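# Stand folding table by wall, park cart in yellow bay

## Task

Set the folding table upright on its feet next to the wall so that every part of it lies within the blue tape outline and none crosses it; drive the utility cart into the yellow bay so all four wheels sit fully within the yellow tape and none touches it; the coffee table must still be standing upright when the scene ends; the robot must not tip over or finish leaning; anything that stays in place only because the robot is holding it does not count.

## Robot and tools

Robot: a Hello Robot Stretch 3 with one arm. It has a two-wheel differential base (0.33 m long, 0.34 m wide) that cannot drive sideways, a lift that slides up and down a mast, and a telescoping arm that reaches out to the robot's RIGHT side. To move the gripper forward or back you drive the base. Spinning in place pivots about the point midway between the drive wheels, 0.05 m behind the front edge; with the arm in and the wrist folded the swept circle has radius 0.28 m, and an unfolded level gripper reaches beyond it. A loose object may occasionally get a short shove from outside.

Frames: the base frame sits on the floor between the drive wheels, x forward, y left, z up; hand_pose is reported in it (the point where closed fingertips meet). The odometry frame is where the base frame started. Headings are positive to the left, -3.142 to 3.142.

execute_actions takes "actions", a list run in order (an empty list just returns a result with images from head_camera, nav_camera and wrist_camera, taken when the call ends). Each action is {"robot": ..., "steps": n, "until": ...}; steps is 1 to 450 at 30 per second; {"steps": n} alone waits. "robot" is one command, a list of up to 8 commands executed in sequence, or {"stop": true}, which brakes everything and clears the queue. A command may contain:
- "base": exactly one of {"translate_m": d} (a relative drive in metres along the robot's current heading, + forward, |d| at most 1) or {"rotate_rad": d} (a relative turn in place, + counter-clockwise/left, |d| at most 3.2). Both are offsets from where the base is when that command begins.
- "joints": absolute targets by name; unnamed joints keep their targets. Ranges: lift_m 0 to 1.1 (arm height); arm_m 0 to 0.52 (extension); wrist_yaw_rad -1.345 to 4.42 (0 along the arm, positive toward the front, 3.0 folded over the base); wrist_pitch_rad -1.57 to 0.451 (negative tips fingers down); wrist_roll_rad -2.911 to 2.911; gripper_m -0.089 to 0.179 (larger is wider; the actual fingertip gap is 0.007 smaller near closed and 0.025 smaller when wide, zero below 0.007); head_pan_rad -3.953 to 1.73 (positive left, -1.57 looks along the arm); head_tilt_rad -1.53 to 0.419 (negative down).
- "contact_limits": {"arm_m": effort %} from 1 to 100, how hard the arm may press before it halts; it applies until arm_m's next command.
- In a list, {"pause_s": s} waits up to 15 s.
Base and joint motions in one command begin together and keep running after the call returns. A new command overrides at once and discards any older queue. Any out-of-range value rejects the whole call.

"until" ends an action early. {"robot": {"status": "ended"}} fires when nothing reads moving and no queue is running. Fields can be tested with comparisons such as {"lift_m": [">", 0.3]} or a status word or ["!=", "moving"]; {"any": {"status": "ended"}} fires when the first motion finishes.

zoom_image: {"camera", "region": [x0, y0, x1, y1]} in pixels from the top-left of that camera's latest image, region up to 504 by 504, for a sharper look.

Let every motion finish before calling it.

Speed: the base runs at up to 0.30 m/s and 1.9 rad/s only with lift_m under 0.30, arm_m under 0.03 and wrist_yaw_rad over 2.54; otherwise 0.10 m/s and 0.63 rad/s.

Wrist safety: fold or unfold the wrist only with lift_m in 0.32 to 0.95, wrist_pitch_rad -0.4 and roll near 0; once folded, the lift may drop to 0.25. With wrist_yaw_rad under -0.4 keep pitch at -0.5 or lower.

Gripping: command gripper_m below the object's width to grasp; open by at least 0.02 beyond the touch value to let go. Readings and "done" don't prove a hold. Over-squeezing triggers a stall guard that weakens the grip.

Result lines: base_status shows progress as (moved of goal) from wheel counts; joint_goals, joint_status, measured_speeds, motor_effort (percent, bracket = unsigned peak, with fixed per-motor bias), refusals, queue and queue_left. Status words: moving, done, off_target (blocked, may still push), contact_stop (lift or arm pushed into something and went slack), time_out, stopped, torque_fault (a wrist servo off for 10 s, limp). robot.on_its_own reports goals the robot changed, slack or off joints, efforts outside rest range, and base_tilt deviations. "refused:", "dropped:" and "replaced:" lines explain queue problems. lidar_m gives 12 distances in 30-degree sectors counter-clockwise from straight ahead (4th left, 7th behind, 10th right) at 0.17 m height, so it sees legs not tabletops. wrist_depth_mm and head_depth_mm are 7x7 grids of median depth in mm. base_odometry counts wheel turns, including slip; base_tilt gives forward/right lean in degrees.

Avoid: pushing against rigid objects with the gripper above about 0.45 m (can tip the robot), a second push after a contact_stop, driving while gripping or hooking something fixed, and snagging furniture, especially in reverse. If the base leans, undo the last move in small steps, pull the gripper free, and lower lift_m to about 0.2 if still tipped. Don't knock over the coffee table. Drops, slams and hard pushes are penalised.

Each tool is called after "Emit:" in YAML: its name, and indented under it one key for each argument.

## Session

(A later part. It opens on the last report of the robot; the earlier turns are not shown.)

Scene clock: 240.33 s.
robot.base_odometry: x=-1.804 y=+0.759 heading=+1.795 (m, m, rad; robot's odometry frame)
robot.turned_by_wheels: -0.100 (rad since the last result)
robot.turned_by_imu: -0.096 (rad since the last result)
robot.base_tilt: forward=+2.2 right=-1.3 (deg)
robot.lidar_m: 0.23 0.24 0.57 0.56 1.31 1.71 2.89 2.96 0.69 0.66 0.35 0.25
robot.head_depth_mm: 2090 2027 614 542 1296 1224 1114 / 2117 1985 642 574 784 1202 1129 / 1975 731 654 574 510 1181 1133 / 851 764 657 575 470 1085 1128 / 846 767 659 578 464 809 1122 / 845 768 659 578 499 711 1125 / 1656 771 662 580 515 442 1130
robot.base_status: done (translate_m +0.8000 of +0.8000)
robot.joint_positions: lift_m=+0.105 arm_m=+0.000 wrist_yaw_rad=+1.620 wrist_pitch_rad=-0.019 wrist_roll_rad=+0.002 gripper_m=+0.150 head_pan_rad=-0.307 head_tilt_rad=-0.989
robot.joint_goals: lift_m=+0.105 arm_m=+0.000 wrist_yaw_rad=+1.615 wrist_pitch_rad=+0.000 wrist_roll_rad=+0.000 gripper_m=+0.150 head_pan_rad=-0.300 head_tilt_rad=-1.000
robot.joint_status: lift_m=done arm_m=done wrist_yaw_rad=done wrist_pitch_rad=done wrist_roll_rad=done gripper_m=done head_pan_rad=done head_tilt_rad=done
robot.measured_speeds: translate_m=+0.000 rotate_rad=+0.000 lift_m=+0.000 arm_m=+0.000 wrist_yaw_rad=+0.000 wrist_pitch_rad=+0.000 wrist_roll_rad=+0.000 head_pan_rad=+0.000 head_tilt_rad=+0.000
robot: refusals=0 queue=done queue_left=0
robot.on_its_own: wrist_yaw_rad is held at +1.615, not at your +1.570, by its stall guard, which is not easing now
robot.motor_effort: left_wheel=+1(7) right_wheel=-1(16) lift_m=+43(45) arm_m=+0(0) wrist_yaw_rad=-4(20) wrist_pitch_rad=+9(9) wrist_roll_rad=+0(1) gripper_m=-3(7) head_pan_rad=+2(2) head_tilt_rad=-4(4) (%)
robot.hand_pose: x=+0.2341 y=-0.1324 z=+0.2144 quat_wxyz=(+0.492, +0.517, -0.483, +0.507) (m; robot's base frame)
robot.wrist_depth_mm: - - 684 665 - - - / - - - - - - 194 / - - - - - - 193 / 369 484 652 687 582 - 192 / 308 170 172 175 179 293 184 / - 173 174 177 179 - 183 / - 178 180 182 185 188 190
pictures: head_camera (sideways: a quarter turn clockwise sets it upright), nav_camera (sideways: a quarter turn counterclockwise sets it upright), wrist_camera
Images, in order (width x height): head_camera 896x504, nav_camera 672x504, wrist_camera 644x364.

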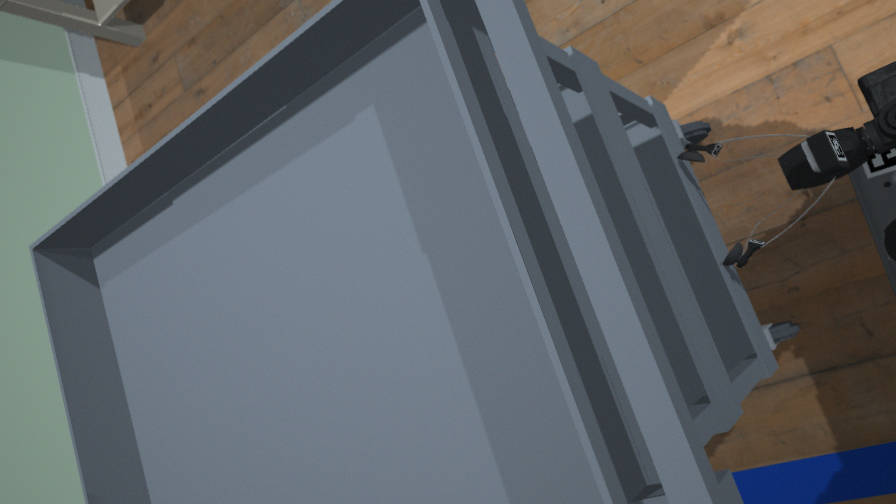

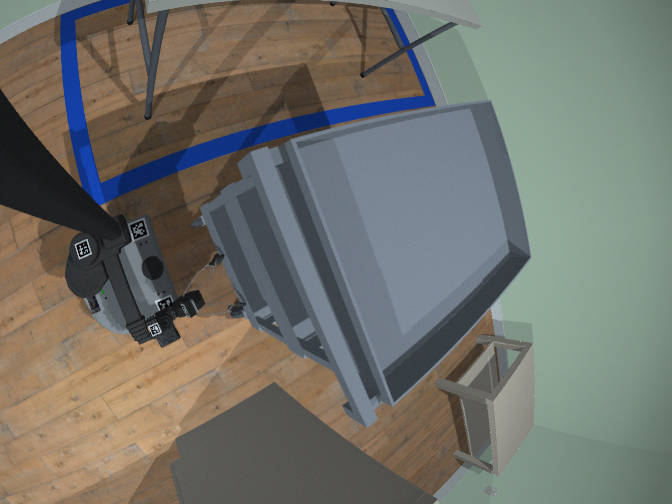

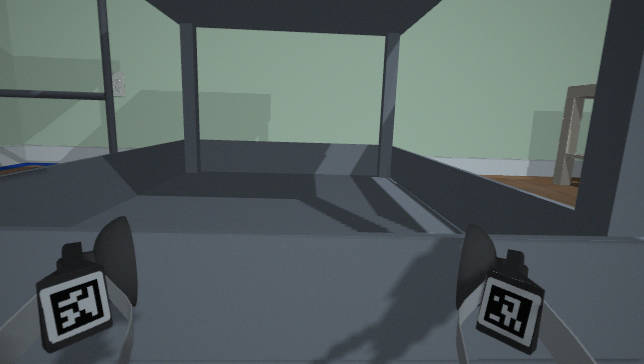

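Emit:
execute_actions:
  actions:
    - {"robot":[{"base":{"translate_m":-0.3},"joints":{"wrist_yaw_rad":1.56}},{"base":{"rotate_rad":0.6}},{"base":{"translate_m":0.27}},{"base":{"rotate_rad":-0.8}}],"steps":450,"until":{"robot":{"status":"ended"}}}

Scene clock: 253.00 s.
robot.base_odometry: x=-1.936 y=+0.650 heading=+1.595 (m, m, rad; robot's odometry frame)
robot.turned_by_wheels: -0.200 (rad since the last result)
robot.turned_by_imu: -0.201 (rad since the last result)
robot.base_tilt: forward=+2.2 right=-1.3 (deg)
robot.lidar_m: 0.33 1.93 0.44 0.92 1.12 1.30 2.25 2.82 3.03 0.81 0.81 0.38
robot.head_depth_mm: 2022 1977 610 1529 1361 1227 1117 / 2249 715 588 944 1320 1226 1128 / 2272 758 656 931 1216 1234 1143 / 856 763 657 560 1104 1233 1132 / 906 765 660 523 874 1188 1124 / 882 768 660 521 861 1235 1128 / 870 772 662 602 1373 1241 1125
robot.base_status: done (rotate_rad -0.7999 of -0.8000)
robot.joint_positions: lift_m=+0.105 arm_m=+0.000 wrist_yaw_rad=+1.560 wrist_pitch_rad=-0.020 wrist_roll_rad=+0.001 gripper_m=+0.150 head_pan_rad=-0.307 head_tilt_rad=-0.989
robot.joint_goals: lift_m=+0.105 arm_m=+0.000 wrist_yaw_rad=+1.560 wrist_pitch_rad=+0.000 wrist_roll_rad=+0.000 gripper_m=+0.150 head_pan_rad=-0.300 head_tilt_rad=-1.000
robot.joint_status: lift_m=done arm_m=done wrist_yaw_rad=done wrist_pitch_rad=done wrist_roll_rad=done gripper_m=done head_pan_rad=done head_tilt_rad=done
robot.measured_speeds: translate_m=+0.000 rotate_rad=+0.000 lift_m=+0.000 arm_m=+0.000 wrist_yaw_rad=+0.000 wrist_pitch_rad=+0.000 wrist_roll_rad=+0.000 head_pan_rad=+0.000 head_tilt_rad=+0.000
robot: refusals=0 queue=done queue_left=0
robot.motor_effort: left_wheel=+1(3) right_wheel=-4(25) lift_m=+43(43) arm_m=+0(0) wrist_yaw_rad=+0(10) wrist_pitch_rad=+9(10) wrist_roll_rad=+0(0) gripper_m=+0(2) head_pan_rad=+2(3) head_tilt_rad=-5(5) (%)
robot.hand_pose: x=+0.2343 y=-0.1477 z=+0.2142 quat_wxyz=(+0.508, +0.503, -0.497, +0.492) (m; robot's base frame)
robot.wrist_depth_mm: 252 - 686 660 - - - / - - - - - - - / 261 - - - - - - / 254 437 647 667 340 362 - / 254 273 289 311 337 369 885 / 259 284 305 514 543 - 597 / 384 403 431 440 427 383 457
pictures: head_camera (sideways: a quarter turn clockwise sets it upright), nav_camera (sideways: a quarter turn counterclockwise sets it upright), wrist_camera
Images, in order (width x height): head_camera 896x504, nav_camera 672x504, wrist_camera 644x364.

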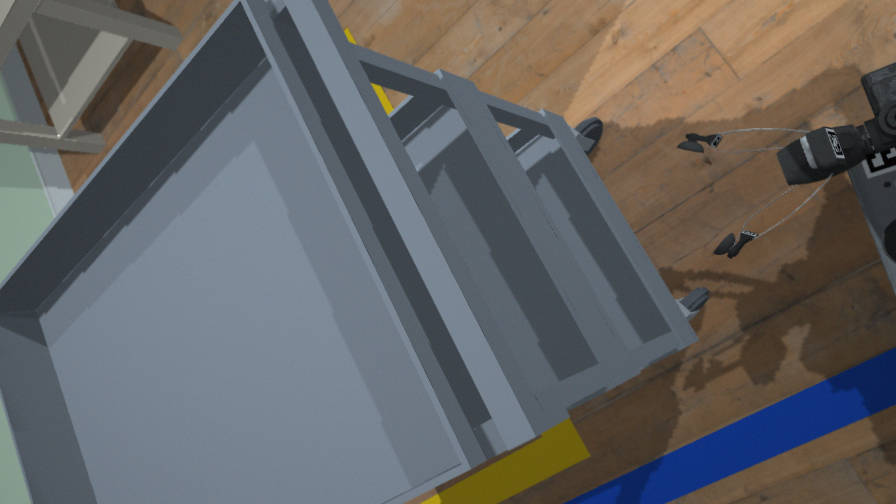

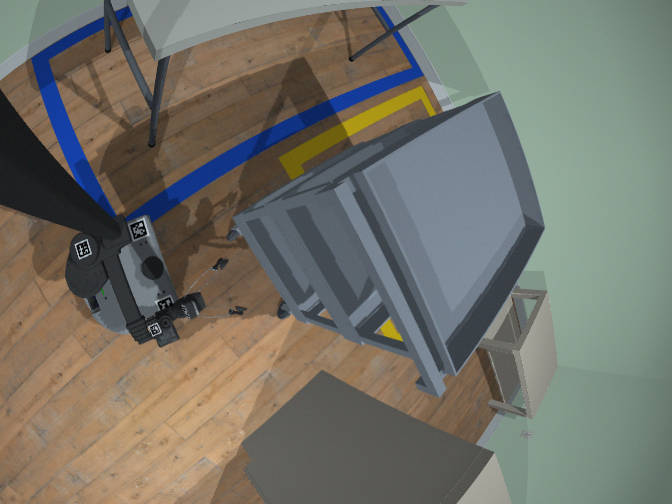

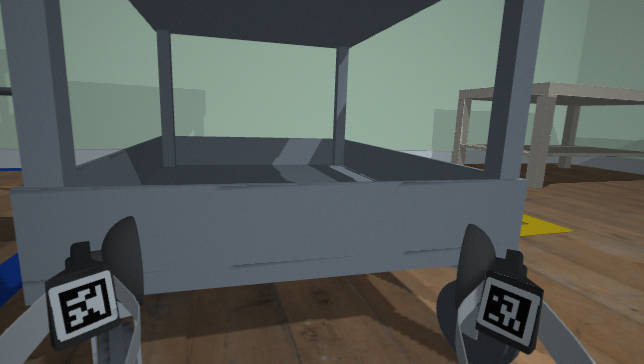

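Emit:
execute_actions:
  actions:
    - {"robot":{"base":{"translate_m":0.5}},"steps":450,"until":{"robot":{"status":"ended"}}}

Scene clock: 260.50 s.
robot.base_odometry: x=-1.948 y=+1.150 heading=+1.595 (m, m, rad; robot's odometry frame)
robot.turned_by_wheels: +0.000 (rad since the last result)
robot.turned_by_imu: +0.004 (rad since the last result)
robot.base_tilt: forward=+2.2 right=-1.4 (deg)
robot.lidar_m: 0.22 0.22 1.00 1.26 0.56 1.45 2.52 3.30 0.79 0.71 0.44 0.25
robot.head_depth_mm: 1823 1938 607 549 1370 1225 1118 / 1928 2026 636 537 1006 1227 1133 / 1779 713 655 576 764 1198 1145 / 1633 747 657 576 464 1089 1132 / 860 765 657 578 477 785 1107 / 849 769 660 579 514 420 1123 / 1295 769 660 580 517 426 1129
robot.base_status: done (translate_m +0.5000 of +0.5000)
robot.joint_positions: lift_m=+0.105 arm_m=+0.000 wrist_yaw_rad=+1.612 wrist_pitch_rad=-0.022 wrist_roll_rad=+0.001 gripper_m=+0.150 head_pan_rad=-0.307 head_tilt_rad=-0.989
robot.joint_goals: lift_m=+0.105 arm_m=+0.000 wrist_yaw_rad=+1.602 wrist_pitch_rad=+0.000 wrist_roll_rad=+0.000 gripper_m=+0.150 head_pan_rad=-0.300 head_tilt_rad=-1.000
robot.joint_status: lift_m=done arm_m=done wrist_yaw_rad=done wrist_pitch_rad=done wrist_roll_rad=done gripper_m=done head_pan_rad=done head_tilt_rad=done
robot.measured_speeds: translate_m=+0.000 rotate_rad=+0.000 lift_m=+0.000 arm_m=+0.000 wrist_yaw_rad=+0.000 wrist_pitch_rad=+0.000 wrist_roll_rad=+0.000 head_pan_rad=+0.000 head_tilt_rad=+0.000
robot: refusals=0 queue=done queue_left=0
robot.on_its_own: wrist_yaw_rad is held at +1.602, not at your +1.560, by its stall guard, which is not easing now
robot.motor_effort: left_wheel=+2(8) right_wheel=-1(21) lift_m=+43(42) arm_m=+0(0) wrist_yaw_rad=-8(23) wrist_pitch_rad=+10(10) wrist_roll_rad=+0(0) gripper_m=-2(8) head_pan_rad=+3(2) head_tilt_rad=-5(5) (%)
robot.hand_pose: x=+0.2341 y=-0.1345 z=+0.2136 quat_wxyz=(+0.495, +0.516, -0.484, +0.505) (m; robot's base frame)
robot.wrist_depth_mm: - - 696 670 - - 229 / - - - - - - 229 / - 717 - - - - - / 419 594 632 657 499 340 - / 341 175 183 196 211 227 748 / - 175 186 199 215 - 564 / - 179 191 206 224 242 454
pictures: head_camera (sideways: a quarter turn clockwise sets it upright), nav_camera (sideways: a quarter turn counterclockwise sets it upright), wrist_camera
Images, in order (width x height): head_camera 896x504, nav_camera 672x504, wrist_camera 644x364.

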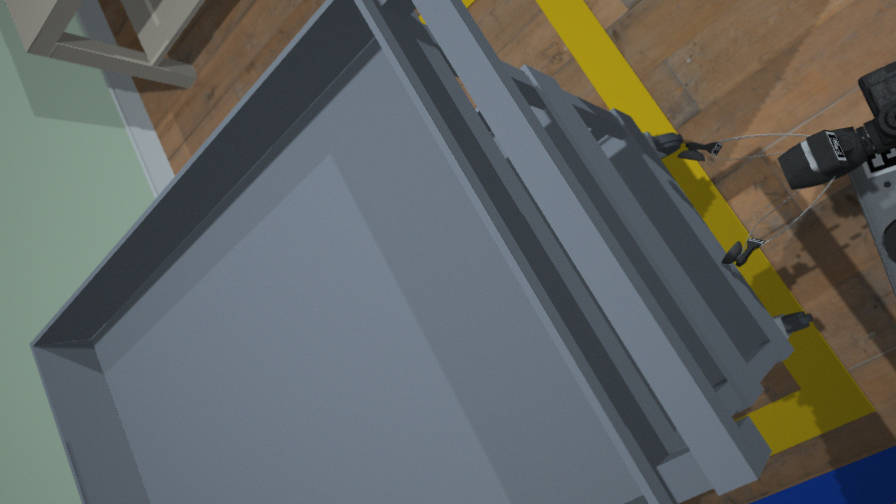

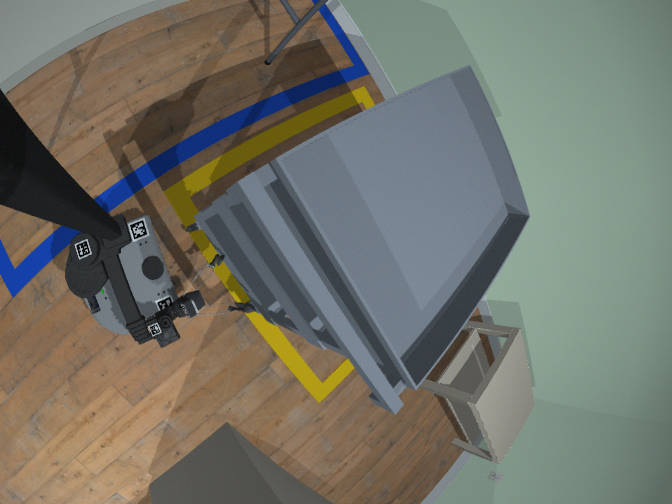

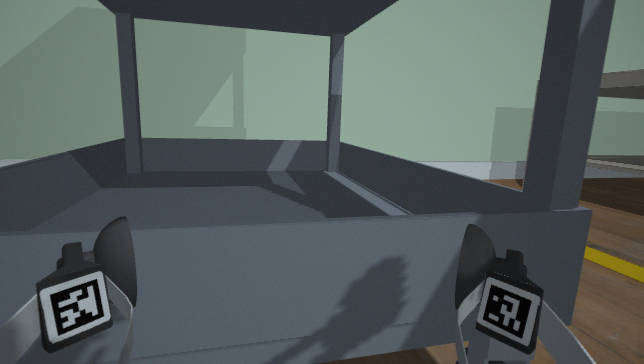

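Emit:
execute_actions:
  actions:
    - {"robot":[{"base":{"rotate_rad":0.27},"joints":{"wrist_yaw_rad":1.57}},{"base":{"translate_m":0.22}},{"base":{"translate_m":-0.35}}],"steps":450,"until":{"robot":{"status":"ended"}}}

Scene clock: 270.03 s.
robot.base_odometry: x=-1.910 y=+1.026 heading=+1.865 (m, m, rad; robot's odometry frame)
robot.turned_by_wheels: +0.270 (rad since the last result)
robot.turned_by_imu: +0.276 (rad since the last result)
robot.base_tilt: forward=+2.2 right=-1.4 (deg)
robot.lidar_m: 0.60 1.11 1.30 0.52 1.31 1.79 3.15 3.29 0.71 0.68 1.58 0.62
robot.head_depth_mm: 1781 1944 1745 1534 1361 1229 1115 / 1599 704 1651 1504 1365 1229 1135 / 881 742 1092 1323 1370 1232 1134 / 913 689 1102 1309 1365 1237 1131 / 912 669 1105 1287 1353 1234 1127 / 917 769 1084 1037 1351 1241 1124 / 920 770 817 1543 1375 1243 1130
robot.base_status: done (translate_m -0.3500 of -0.3500)
robot.joint_positions: lift_m=+0.105 arm_m=+0.000 wrist_yaw_rad=+1.567 wrist_pitch_rad=-0.022 wrist_roll_rad=+0.001 gripper_m=+0.150 head_pan_rad=-0.307 head_tilt_rad=-0.989
robot.joint_goals: lift_m=+0.105 arm_m=+0.000 wrist_yaw_rad=+1.570 wrist_pitch_rad=+0.000 wrist_roll_rad=+0.000 gripper_m=+0.150 head_pan_rad=-0.300 head_tilt_rad=-1.000
robot.joint_status: lift_m=done arm_m=done wrist_yaw_rad=done wrist_pitch_rad=done wrist_roll_rad=done gripper_m=done head_pan_rad=done head_tilt_rad=done
robot.measured_speeds: translate_m=+0.000 rotate_rad=+0.000 lift_m=+0.000 arm_m=+0.000 wrist_yaw_rad=+0.000 wrist_pitch_rad=+0.000 wrist_roll_rad=+0.000 head_pan_rad=+0.000 head_tilt_rad=+0.000
robot: refusals=0 queue=done queue_left=0
robot.motor_effort: left_wheel=-2(6) right_wheel=+2(18) lift_m=+43(43) arm_m=+0(0) wrist_yaw_rad=+2(14) wrist_pitch_rad=+9(10) wrist_roll_rad=+0(0) gripper_m=+0(4) head_pan_rad=+3(2) head_tilt_rad=-5(5) (%)
robot.hand_pose: x=+0.2343 y=-0.1459 z=+0.2137 quat_wxyz=(+0.506, +0.505, -0.495, +0.493) (m; robot's base frame)
robot.wrist_depth_mm: - - 683 669 648 - - / - - - - - - - / - - - - - - - / - - 524 525 527 - - / 760 830 727 787 713 905 893 / 558 555 556 560 546 - 601 / 386 420 425 435 440 426 458
pictures: head_camera (sideways: a quarter turn clockwise sets it upright), nav_camera (sideways: a quarter turn counterclockwise sets it upright), wrist_camera
Images, in order (width x height): head_camera 896x504, nav_camera 672x504, wrist_camera 644x364.

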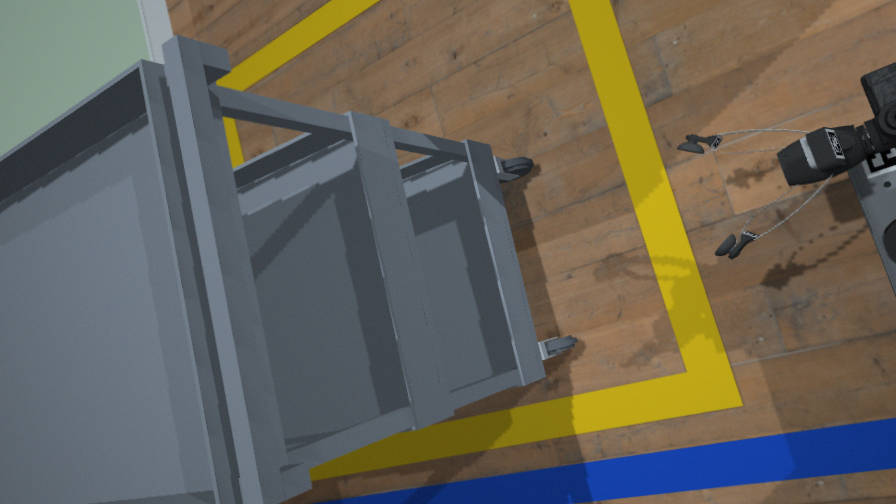

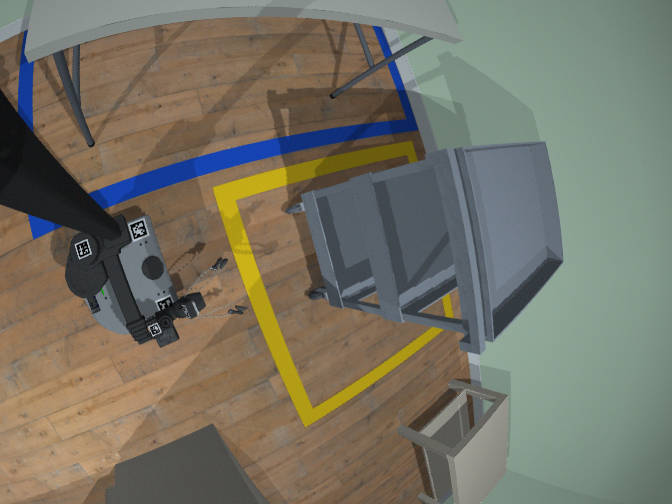

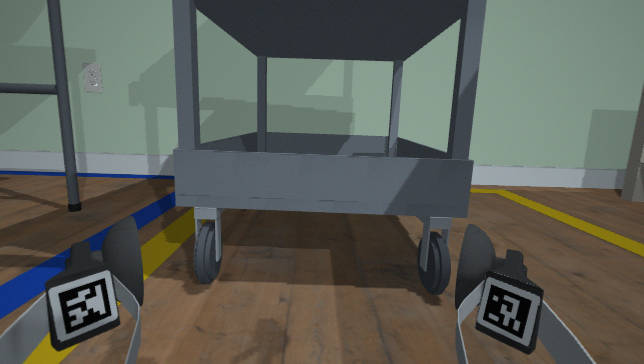

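Emit:
finished_scene:
  scene: 1

The scene is finished: the task was done.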